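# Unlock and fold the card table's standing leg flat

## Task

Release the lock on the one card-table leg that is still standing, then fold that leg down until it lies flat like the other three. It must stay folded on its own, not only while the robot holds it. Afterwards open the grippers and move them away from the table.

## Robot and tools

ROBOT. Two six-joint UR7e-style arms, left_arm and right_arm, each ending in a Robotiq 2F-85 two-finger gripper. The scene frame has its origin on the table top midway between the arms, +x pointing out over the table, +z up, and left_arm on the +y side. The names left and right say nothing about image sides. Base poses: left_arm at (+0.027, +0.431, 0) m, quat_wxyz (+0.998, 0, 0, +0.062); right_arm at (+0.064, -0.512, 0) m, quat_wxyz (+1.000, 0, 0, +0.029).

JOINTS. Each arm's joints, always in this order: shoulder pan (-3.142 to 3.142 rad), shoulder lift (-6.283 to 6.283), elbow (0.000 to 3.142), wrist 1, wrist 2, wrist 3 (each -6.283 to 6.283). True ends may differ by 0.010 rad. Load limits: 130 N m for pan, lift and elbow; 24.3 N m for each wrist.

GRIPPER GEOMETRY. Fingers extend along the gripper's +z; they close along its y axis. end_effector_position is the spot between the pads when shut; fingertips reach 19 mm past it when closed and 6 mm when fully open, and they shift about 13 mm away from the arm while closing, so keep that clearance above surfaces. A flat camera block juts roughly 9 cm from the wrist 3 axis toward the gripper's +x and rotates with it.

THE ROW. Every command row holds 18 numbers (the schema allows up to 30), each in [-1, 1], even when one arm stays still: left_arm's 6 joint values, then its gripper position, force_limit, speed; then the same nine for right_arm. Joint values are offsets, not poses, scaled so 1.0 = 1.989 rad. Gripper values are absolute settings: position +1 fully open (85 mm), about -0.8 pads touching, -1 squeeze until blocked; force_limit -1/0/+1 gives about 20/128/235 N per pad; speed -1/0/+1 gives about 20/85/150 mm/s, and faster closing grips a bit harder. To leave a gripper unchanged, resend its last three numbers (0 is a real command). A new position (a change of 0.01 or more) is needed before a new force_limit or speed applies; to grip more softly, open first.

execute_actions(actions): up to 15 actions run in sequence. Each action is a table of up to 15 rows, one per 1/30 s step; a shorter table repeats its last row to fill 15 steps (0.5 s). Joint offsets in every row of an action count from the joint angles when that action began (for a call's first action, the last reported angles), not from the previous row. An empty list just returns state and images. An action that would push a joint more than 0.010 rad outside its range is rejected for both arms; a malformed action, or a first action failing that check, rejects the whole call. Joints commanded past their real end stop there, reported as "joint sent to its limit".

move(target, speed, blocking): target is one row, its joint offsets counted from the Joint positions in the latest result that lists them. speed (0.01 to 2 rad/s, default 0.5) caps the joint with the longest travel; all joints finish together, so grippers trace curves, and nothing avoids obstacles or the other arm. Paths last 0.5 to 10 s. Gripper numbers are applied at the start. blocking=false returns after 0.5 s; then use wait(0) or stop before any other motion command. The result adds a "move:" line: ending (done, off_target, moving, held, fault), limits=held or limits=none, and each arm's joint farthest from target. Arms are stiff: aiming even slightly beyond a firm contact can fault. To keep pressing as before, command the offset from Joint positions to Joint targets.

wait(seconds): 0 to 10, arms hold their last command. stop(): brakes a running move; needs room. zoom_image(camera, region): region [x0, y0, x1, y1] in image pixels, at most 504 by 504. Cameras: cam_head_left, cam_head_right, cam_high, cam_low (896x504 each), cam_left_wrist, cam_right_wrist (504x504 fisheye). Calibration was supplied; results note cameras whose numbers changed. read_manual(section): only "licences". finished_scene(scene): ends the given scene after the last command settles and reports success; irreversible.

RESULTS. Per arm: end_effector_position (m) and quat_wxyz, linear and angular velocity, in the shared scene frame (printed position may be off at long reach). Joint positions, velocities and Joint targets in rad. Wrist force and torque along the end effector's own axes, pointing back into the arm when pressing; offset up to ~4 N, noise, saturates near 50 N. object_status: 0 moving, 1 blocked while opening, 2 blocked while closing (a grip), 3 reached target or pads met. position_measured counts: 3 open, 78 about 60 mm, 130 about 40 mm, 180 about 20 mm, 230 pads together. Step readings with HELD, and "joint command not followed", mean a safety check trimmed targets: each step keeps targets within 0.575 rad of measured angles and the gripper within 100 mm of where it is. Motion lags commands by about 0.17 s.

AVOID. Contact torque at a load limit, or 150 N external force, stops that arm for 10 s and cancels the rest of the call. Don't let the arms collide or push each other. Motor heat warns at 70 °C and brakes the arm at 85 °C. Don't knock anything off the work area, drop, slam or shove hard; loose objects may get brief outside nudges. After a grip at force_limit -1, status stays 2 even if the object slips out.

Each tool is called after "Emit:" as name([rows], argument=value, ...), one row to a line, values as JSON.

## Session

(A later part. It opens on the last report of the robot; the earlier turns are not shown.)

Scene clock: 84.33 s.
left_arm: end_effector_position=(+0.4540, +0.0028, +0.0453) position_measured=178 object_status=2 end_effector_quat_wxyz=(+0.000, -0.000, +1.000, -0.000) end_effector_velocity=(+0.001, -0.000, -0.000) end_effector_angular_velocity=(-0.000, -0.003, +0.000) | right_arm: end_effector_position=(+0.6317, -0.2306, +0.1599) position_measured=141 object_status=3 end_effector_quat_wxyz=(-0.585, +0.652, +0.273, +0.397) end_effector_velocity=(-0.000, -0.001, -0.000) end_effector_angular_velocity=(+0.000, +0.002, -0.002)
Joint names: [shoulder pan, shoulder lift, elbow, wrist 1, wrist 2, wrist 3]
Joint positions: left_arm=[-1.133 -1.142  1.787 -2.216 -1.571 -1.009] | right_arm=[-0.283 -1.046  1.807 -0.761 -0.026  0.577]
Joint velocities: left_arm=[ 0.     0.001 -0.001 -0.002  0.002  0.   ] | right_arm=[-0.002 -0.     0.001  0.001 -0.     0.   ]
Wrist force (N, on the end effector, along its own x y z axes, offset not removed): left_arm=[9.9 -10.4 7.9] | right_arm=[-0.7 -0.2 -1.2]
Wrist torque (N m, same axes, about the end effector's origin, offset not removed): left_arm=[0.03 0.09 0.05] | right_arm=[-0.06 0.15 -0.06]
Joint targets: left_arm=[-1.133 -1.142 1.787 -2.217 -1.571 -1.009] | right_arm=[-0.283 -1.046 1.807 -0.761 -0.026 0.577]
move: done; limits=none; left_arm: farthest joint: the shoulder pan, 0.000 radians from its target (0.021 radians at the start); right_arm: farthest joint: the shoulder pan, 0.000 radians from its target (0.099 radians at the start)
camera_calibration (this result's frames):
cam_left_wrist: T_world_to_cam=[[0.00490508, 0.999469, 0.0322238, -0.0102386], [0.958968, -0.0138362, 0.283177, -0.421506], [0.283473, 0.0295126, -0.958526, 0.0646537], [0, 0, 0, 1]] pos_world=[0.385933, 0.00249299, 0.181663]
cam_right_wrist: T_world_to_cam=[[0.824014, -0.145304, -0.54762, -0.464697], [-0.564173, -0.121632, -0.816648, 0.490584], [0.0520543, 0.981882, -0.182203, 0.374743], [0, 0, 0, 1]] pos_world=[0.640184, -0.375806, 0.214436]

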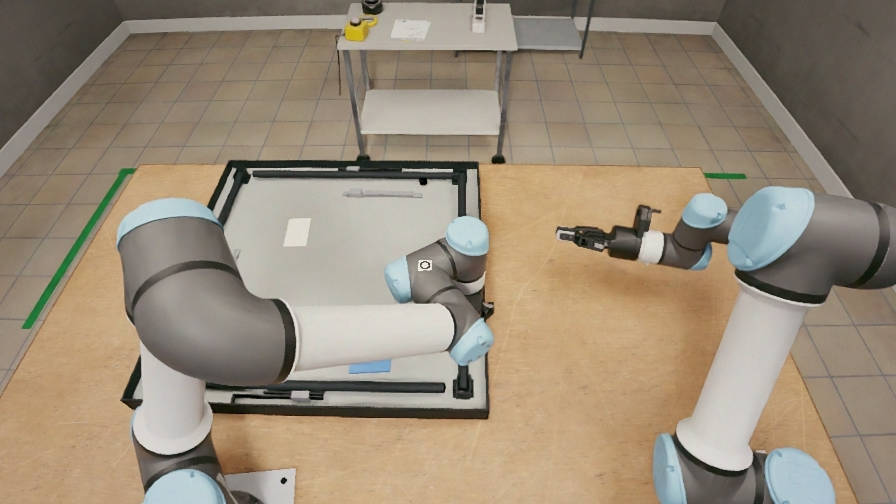

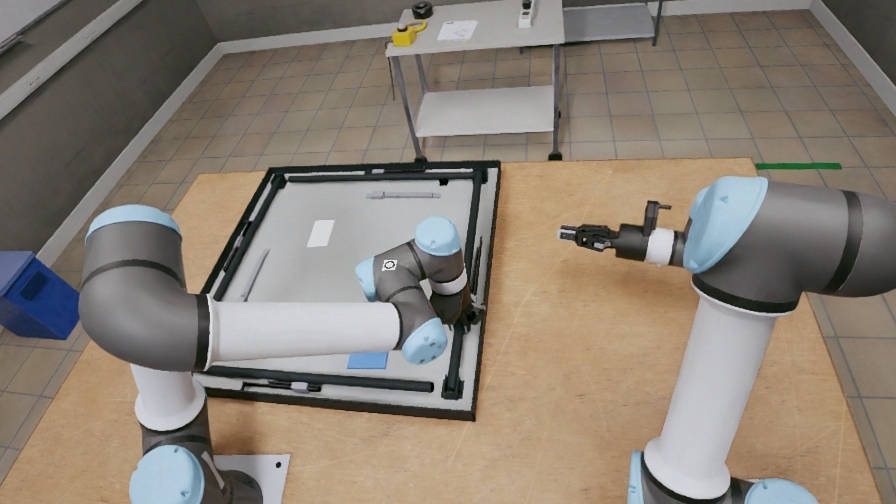

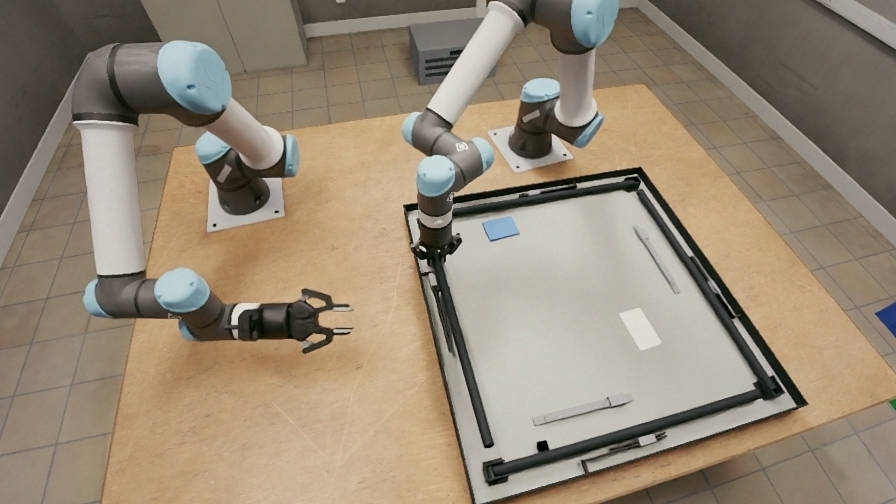

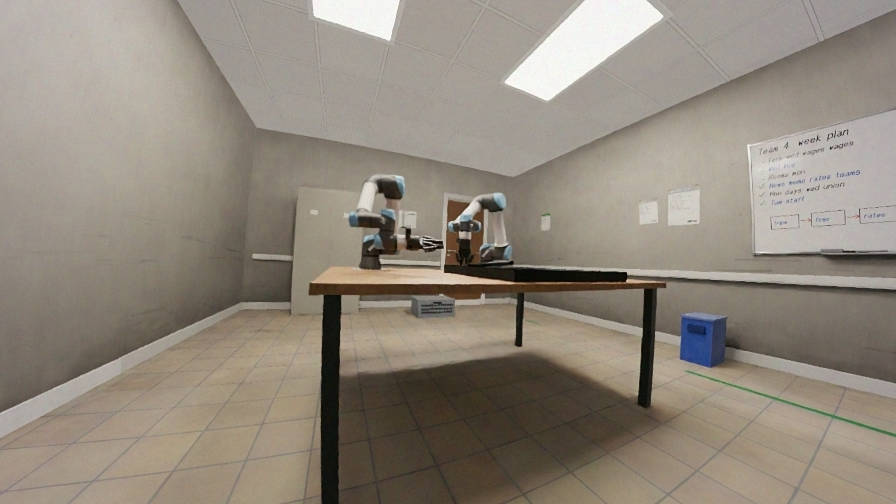

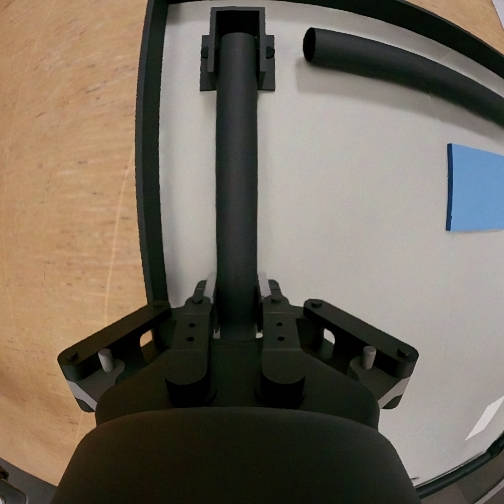

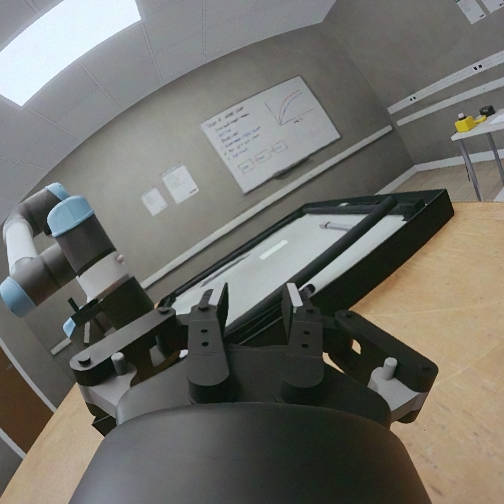

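Lower 7 mm more, release, lift.

Emit:
execute_actions([
  [[0,0.0026,0.0016,-0.0042,0,0,-1,-0.8,-0.5,0,0,0,0,0,0,-0.1,-0.6,0]],
  [[0,0.0026,0.0016,-0.0042,0,0,-1,-0.8,-0.5,0,0,0,0,0,0,-0.1,-0.6,0]],
  [[0,0,0,0,0,0,-0.1,-0.8,-0.5,0,0,0,0,0,0,-0.1,-0.6,0]],
])

Emit:
move(target=[0,-0.17,-0.09,0.26,0,0,-0.1,-0.8,-0.5,0,0,0,0,0,0,-0.1,-0.6,0])

Scene clock: 98.23 s.
left_arm: end_effector_position=(+0.4545, +0.0022, +0.0440) position_measured=178 object_status=2 end_effector_quat_wxyz=(+0.001, -0.000, +1.000, -0.002) end_effector_velocity=(-0.001, +0.000, -0.001) end_effector_angular_velocity=(+0.001, +0.001, -0.001) | right_arm: end_effector_position=(+0.6317, -0.2306, +0.1599) position_measured=141 object_status=3 end_effector_quat_wxyz=(-0.585, +0.652, +0.273, +0.397) end_effector_velocity=(-0.001, +0.001, -0.001) end_effector_angular_velocity=(+0.000, +0.002, +0.001)
Joint names: [shoulder pan, shoulder lift, elbow, wrist 1, wrist 2, wrist 3]
Joint positions: left_arm=[-1.133 -1.14   1.789 -2.224 -1.571 -1.009] | right_arm=[-0.283 -1.046  1.807 -0.761 -0.026  0.577]
Joint velocities: left_arm=[-0.     0.001  0.001 -0.    -0.     0.   ] | right_arm=[ 0.001  0.001  0.     0.    -0.001 -0.   ]
Wrist force (N, on the end effector, along its own x y z axes, offset not removed): left_arm=[14.9 11.5 -23.0] | right_arm=[-1.4 -1.3 0.2]
Wrist torque (N m, same axes, about the end effector's origin, offset not removed): left_arm=[-0.29 -0.03 0.09] | right_arm=[-0.30 0.25 -0.06]
Joint targets: left_arm=[-1.133 -1.140 1.789 -2.224 -1.571 -1.009] | right_arm=[-0.283 -1.046 1.807 -0.761 -0.026 0.577]
FORCE FAULT: contact force on the left arm reached its limit, and that arm stopped for 10 seconds. The contact can be on any part of that arm, not only on its tool. That time counts as 18 of the actions that you can send in this scene. That arm's remaining commands of this call were not run. That arm holds still and accepts commands again. Move the arm away from the contact; if what it grips holds it there, let go first. Pushing or pulling that hard again can fault the arm again.
Step readings (joint positions; steps 1 to 15: 1st action; 16 to 30: 2nd action; 31 to 45: 3rd action):
0: left_arm=[-1.133 -1.142 1.787 -2.217 -1.571 -1.009] | right_arm=[-0.283 -1.046 1.807 -0.761 -0.026 0.577]
1: left_arm=[-1.133 -1.142 1.787 -2.217 -1.571 -1.009] | right_arm=[-0.283 -1.046 1.807 -0.761 -0.026 0.577]
2: left_arm=[-1.133 -1.141 1.788 -2.218 -1.571 -1.009] | right_arm=[-0.283 -1.046 1.807 -0.761 -0.026 0.577]
4: left_arm=[-1.133 -1.139 1.789 -2.221 -1.571 -1.009] | right_arm=[-0.283 -1.046 1.807 -0.761 -0.026 0.577]
8: left_arm=[-1.133 -1.138 1.790 -2.224 -1.571 -1.009] | right_arm=[-0.283 -1.046 1.807 -0.761 -0.026 0.577]
15: left_arm=[-1.133 -1.140 1.789 -2.224 -1.571 -1.009] | right_arm=[-0.283 -1.046 1.807 -0.761 -0.026 0.577]
16: left_arm=[-1.133 -1.140 1.789 -2.224 -1.571 -1.009] | right_arm=[-0.283 -1.046 1.807 -0.761 -0.026 0.577]
17: left_arm=[-1.133 -1.140 1.789 -2.224 -1.571 -1.009] | right_arm=[-0.283 -1.046 1.807 -0.761 -0.026 0.577]
19: left_arm=[-1.133 -1.140 1.789 -2.224 -1.571 -1.009] | right_arm=[-0.283 -1.046 1.807 -0.761 -0.026 0.577]
23: left_arm=[-1.133 -1.140 1.789 -2.224 -1.571 -1.009] | right_arm=[-0.283 -1.046 1.807 -0.761 -0.026 0.577]
30: left_arm=[-1.133 -1.140 1.789 -2.224 -1.571 -1.009] | right_arm=[-0.283 -1.046 1.807 -0.761 -0.026 0.577]
31: left_arm=[-1.133 -1.140 1.789 -2.224 -1.571 -1.009] | right_arm=[-0.283 -1.046 1.807 -0.761 -0.026 0.577]
32: left_arm=[-1.133 -1.140 1.789 -2.224 -1.571 -1.009] | right_arm=[-0.283 -1.046 1.807 -0.761 -0.026 0.577]
34: left_arm=[-1.133 -1.140 1.789 -2.224 -1.571 -1.009] | right_arm=[-0.283 -1.046 1.807 -0.761 -0.026 0.577]
38: left_arm=[-1.133 -1.140 1.789 -2.224 -1.571 -1.009] | right_arm=[-0.283 -1.046 1.807 -0.761 -0.026 0.577]
45: left_arm=[-1.133 -1.140 1.789 -2.224 -1.571 -1.009] | right_arm=[-0.283 -1.046 1.807 -0.761 -0.026 0.577]
camera_calibration (this result's frames):
cam_left_wrist: T_world_to_cam=[[0.00474383, 0.999555, 0.02945, -0.00944412], [0.958424, -0.0129472, 0.285053, -0.421423], [0.285308, 0.0268734, -0.958059, 0.0623684], [0, 0, 0, 1]] pos_world=[0.386153, 0.00230763, 0.180159]
cam_right_wrist: T_world_to_cam=[[0.823999, -0.145388, -0.54762, -0.464739], [-0.564186, -0.121575, -0.816648, 0.490614], [0.0521544, 0.981877, -0.182203, 0.374734], [0, 0, 0, 1]] pos_world=[0.640198, -0.375864, 0.214436]

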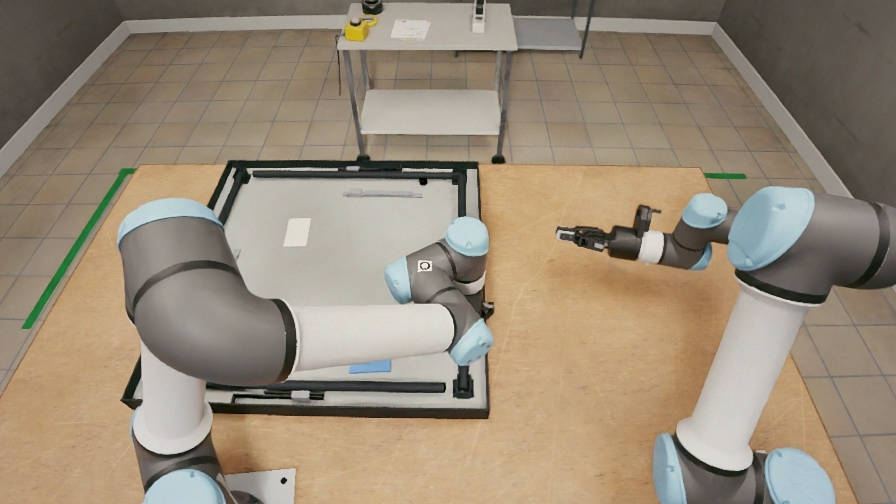

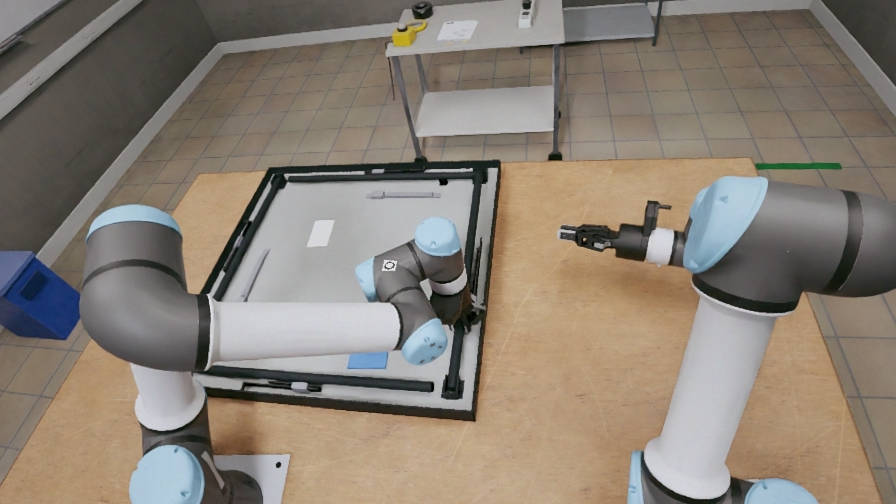

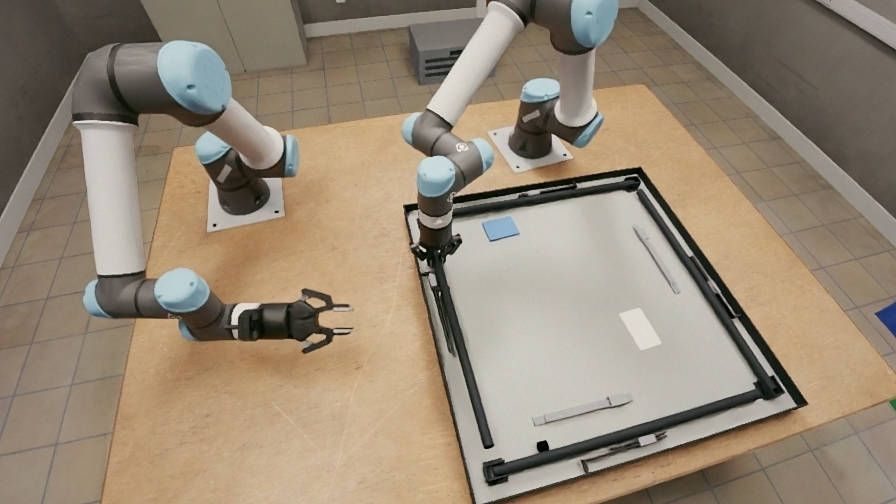

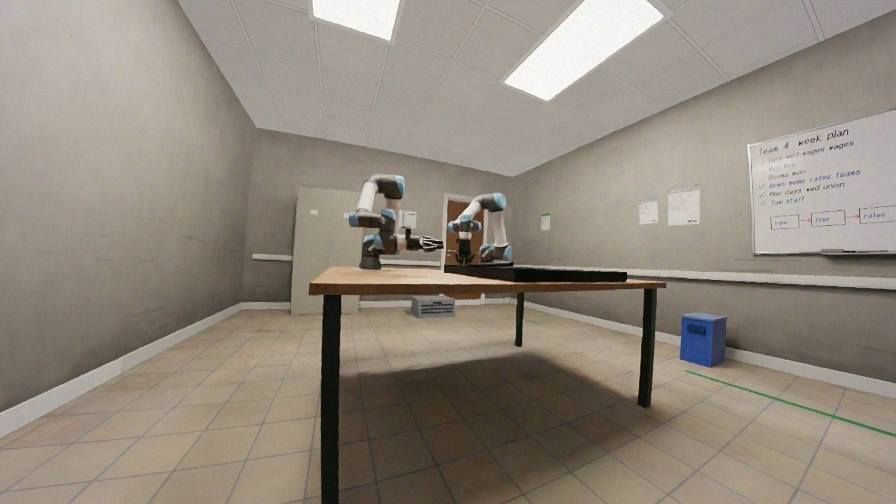

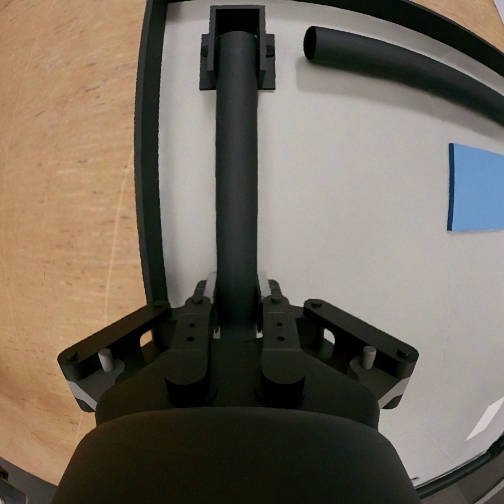

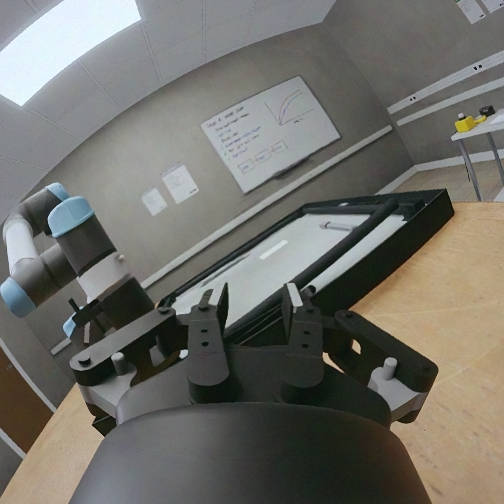

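not run: a fault stop came before this call.

Emit:
move(target=[0,0,0,0,0,0,-0.1,-0.8,-0.5,0,0,0,0,0,0,-0.1,-0.6,0])

Emit:
move(target=[0,-0.17,-0.09,0.26,0,0,-0.1,-0.8,-0.5,0,0,0,0,0,0,-0.1,-0.6,0])

Scene clock: 101.40 s.
left_arm: end_effector_position=(+0.4545, +0.0022, +0.0440) position_measured=141 object_status=3 end_effector_quat_wxyz=(+0.001, -0.000, +1.000, -0.002) end_effector_velocity=(-0.000, +0.000, -0.001) end_effector_angular_velocity=(+0.001, +0.000, -0.000) | right_arm: end_effector_position=(+0.6317, -0.2306, +0.1599) position_measured=141 object_status=3 end_effector_quat_wxyz=(-0.585, +0.652, +0.273, +0.397) end_effector_velocity=(+0.000, +0.000, -0.000) end_effector_angular_velocity=(+0.000, +0.001, -0.001)
Joint names: [shoulder pan, shoulder lift, elbow, wrist 1, wrist 2, wrist 3]
Joint positions: left_arm=[-1.133 -1.14   1.789 -2.224 -1.571 -1.009] | right_arm=[-0.283 -1.046  1.807 -0.761 -0.026  0.577]
Joint velocities: left_arm=[-0.     0.001  0.    -0.     0.     0.   ] | right_arm=[0.    0.    0.    0.    0.001 0.   ]
Wrist force (N, on the end effector, along its own x y z axes, offset not removed): left_arm=[-0.7 1.3 1.2] | right_arm=[-1.2 -0.1 0.3]
Wrist torque (N m, same axes, about the end effector's origin, offset not removed): left_arm=[0.31 0.13 -0.07] | right_arm=[-0.10 0.21 0.00]
Joint targets: left_arm=[-1.133 -1.140 1.789 -2.224 -1.571 -1.009] | right_arm=[-0.283 -1.046 1.807 -0.761 -0.026 0.577]
move: done; limits=none; left_arm: farthest joint: the shoulder pan, 0.000 radians from its target (0.000 radians at the start); right_arm: farthest joint: the shoulder pan, 0.000 radians from its target (0.000 radians at the start)
camera_calibration (this result's frames):
cam_left_wrist: T_world_to_cam=[[0.00474407, 0.999555, 0.0294565, -0.00944516], [0.958425, -0.0129492, 0.285049, -0.421422], [0.285304, 0.0268796, -0.95806, 0.0623659], [0, 0, 0, 1]] pos_world=[0.386153, 0.00230753, 0.180154]
cam_right_wrist: T_world_to_cam=[[0.823999, -0.145388, -0.54762, -0.464739], [-0.564186, -0.121575, -0.816648, 0.490614], [0.0521543, 0.981877, -0.182203, 0.374734], [0, 0, 0, 1]] pos_world=[0.640198, -0.375864, 0.214436]

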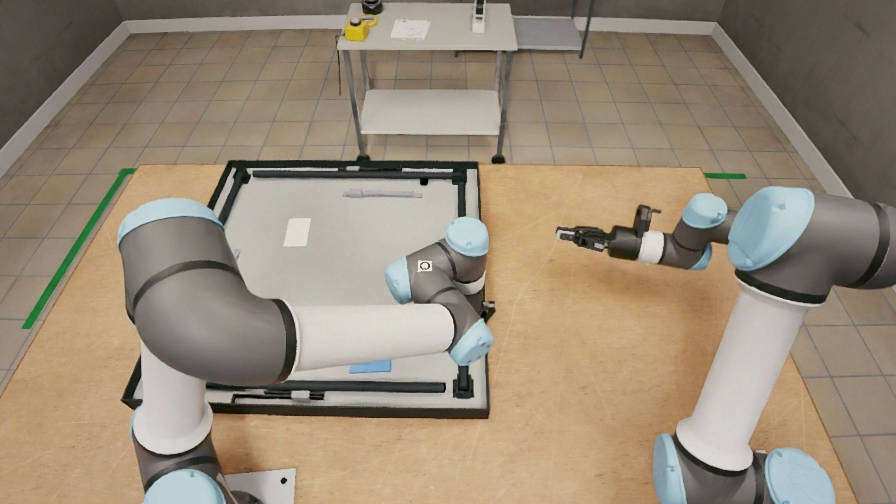

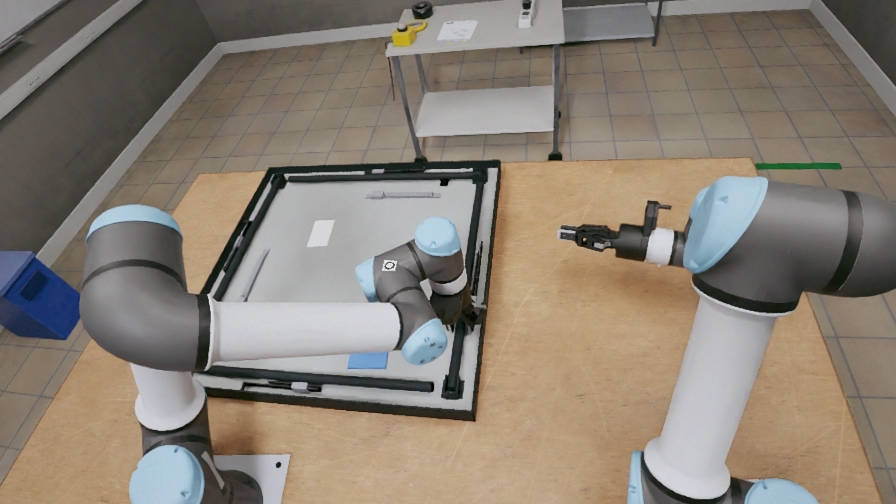

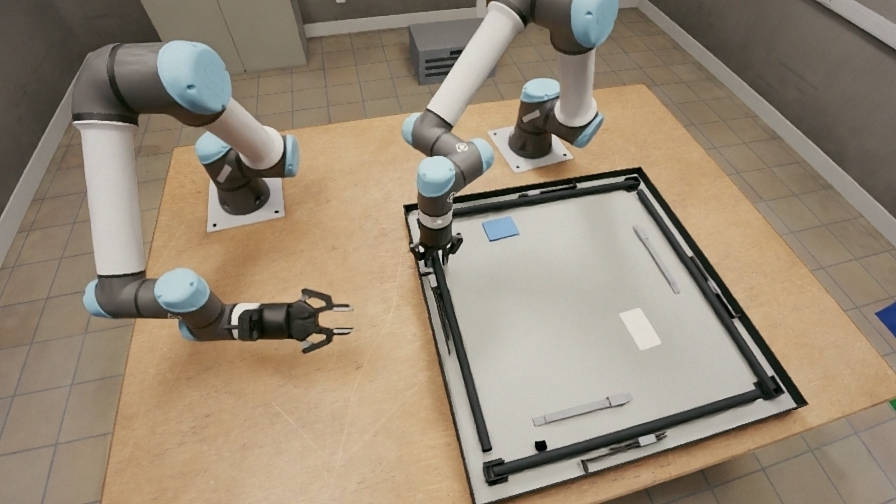

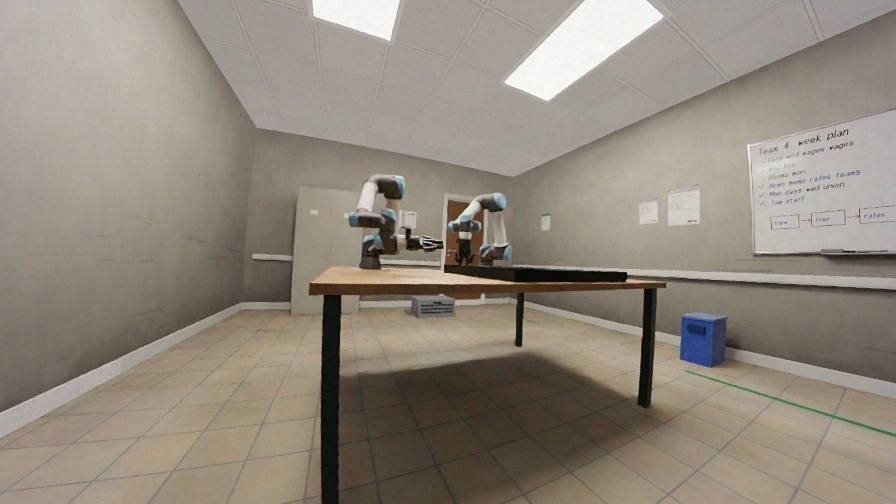

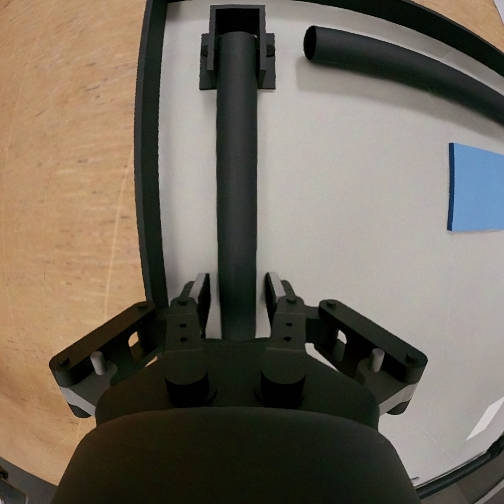

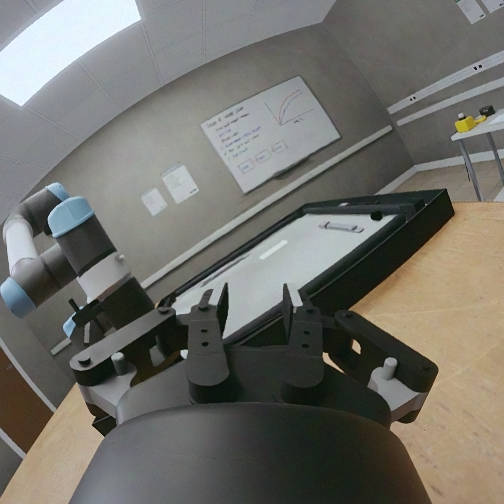

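Scene clock: 103.00 s.
left_arm: end_effector_position=(+0.4217, +0.0544, +0.2663) position_measured=141 object_status=3 end_effector_quat_wxyz=(+0.001, -0.000, +1.000, -0.002) end_effector_velocity=(-0.001, +0.000, +0.000) end_effector_angular_velocity=(-0.001, +0.001, +0.000) | right_arm: end_effector_position=(+0.6317, -0.2306, +0.1599) position_measured=141 object_status=3 end_effector_quat_wxyz=(-0.585, +0.652, +0.273, +0.397) end_effector_velocity=(-0.000, -0.000, -0.000) end_effector_angular_velocity=(+0.000, +0.001, -0.001)
Joint names: [shoulder pan, shoulder lift, elbow, wrist 1, wrist 2, wrist 3]
Joint positions: left_arm=[-1.133 -1.478  1.61  -1.707 -1.571 -1.009] | right_arm=[-0.283 -1.046  1.807 -0.761 -0.026  0.577]
Joint velocities: left_arm=[ 0.    -0.002  0.001  0.001 -0.001  0.   ] | right_arm=[-0.001  0.     0.001  0.001 -0.    -0.   ]
Wrist force (N, on the end effector, along its own x y z axes, offset not removed): left_arm=[0.0 1.2 0.1] | right_arm=[-0.4 1.0 0.3]
Wrist torque (N m, same axes, about the end effector's origin, offset not removed): left_arm=[0.35 -0.06 0.01] | right_arm=[0.06 0.00 -0.14]
Joint targets: left_arm=[-1.133 -1.478 1.610 -1.707 -1.571 -1.009] | right_arm=[-0.283 -1.046 1.807 -0.761 -0.026 0.577]
move: done; limits=none; left_arm: farthest joint: the shoulder pan, 0.000 radians from its target (0.000 radians at the start); right_arm: farthest joint: the shoulder pan, 0.000 radians from its target (0.000 radians at the start)
camera_calibration (this result's frames):
cam_left_wrist: T_world_to_cam=[[0.00474424, 0.999554, 0.0294759, -0.0679873], [0.958429, -0.0129545, 0.285037, -0.452666], [0.285292, 0.0268983, -0.958063, 0.283392], [0, 0, 0, 1]] pos_world=[0.353322, 0.0544702, 0.402538]
cam_right_wrist: T_world_to_cam=[[0.823999, -0.145388, -0.54762, -0.464739], [-0.564186, -0.121575, -0.816648, 0.490614], [0.0521542, 0.981877, -0.182203, 0.374734], [0, 0, 0, 1]] pos_world=[0.640198, -0.375864, 0.214436]

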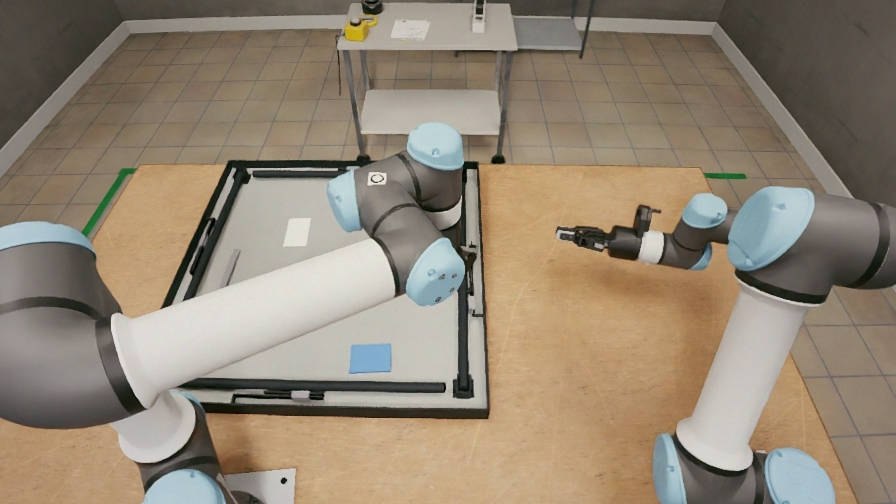

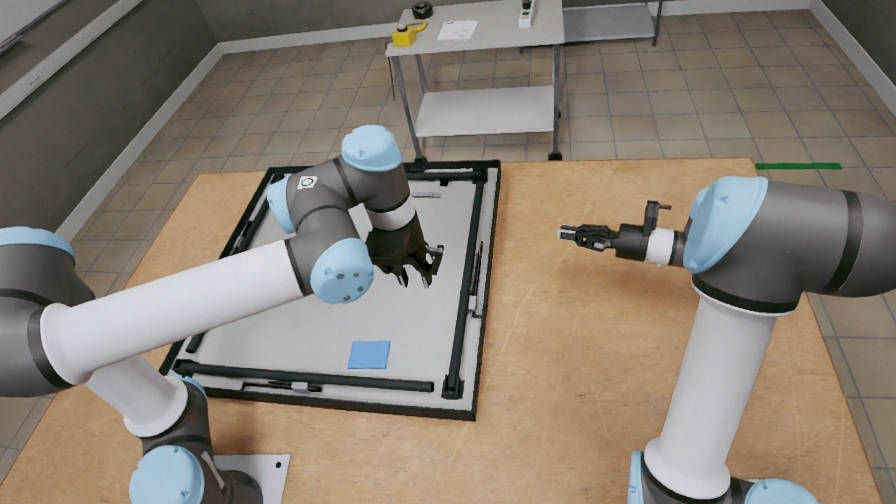

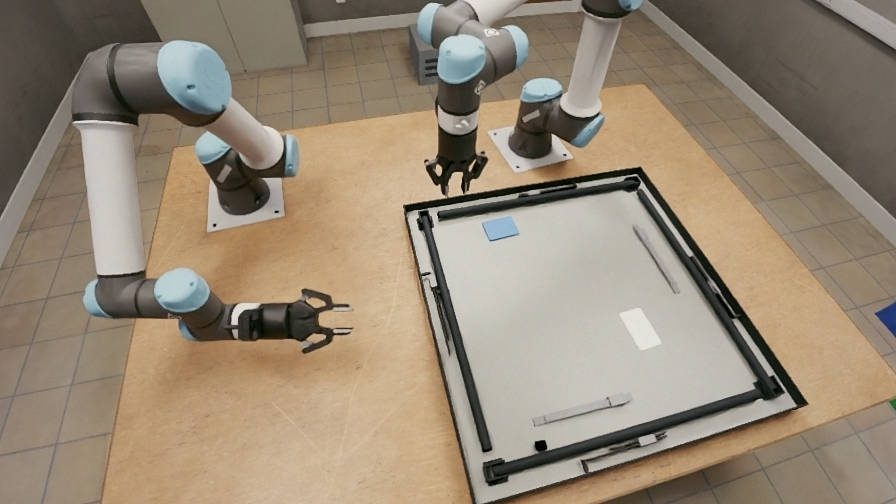

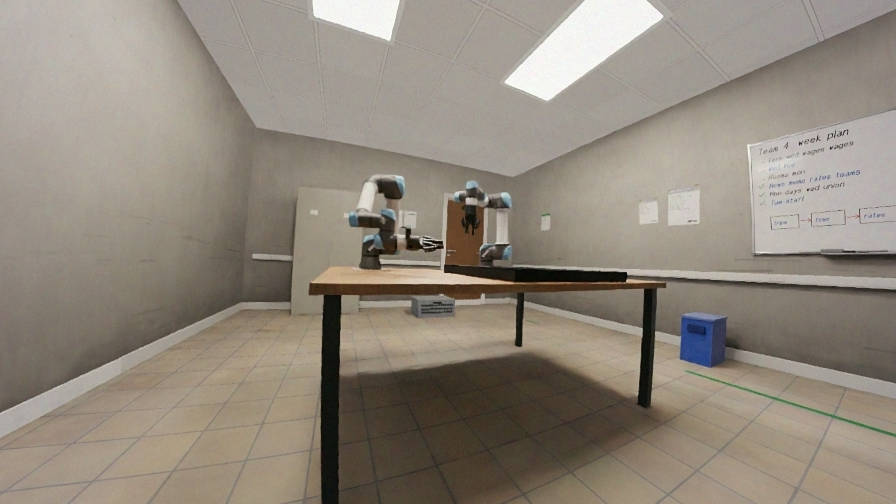

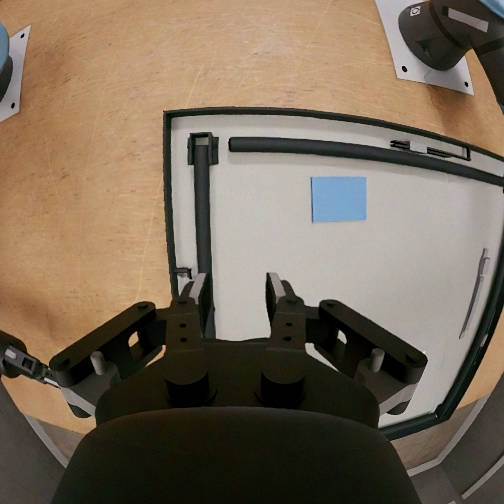

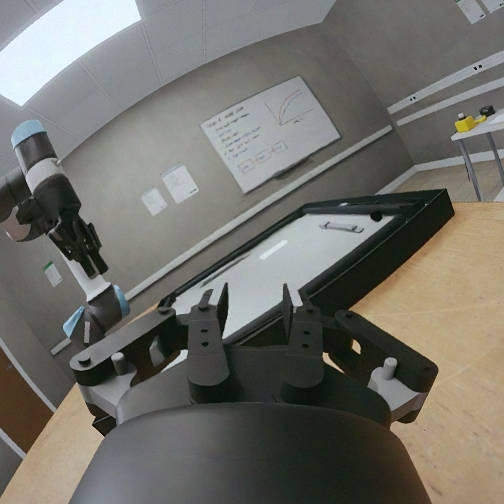

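Emit:
finished_scene(scene=1)

The scene is finished: the task was done.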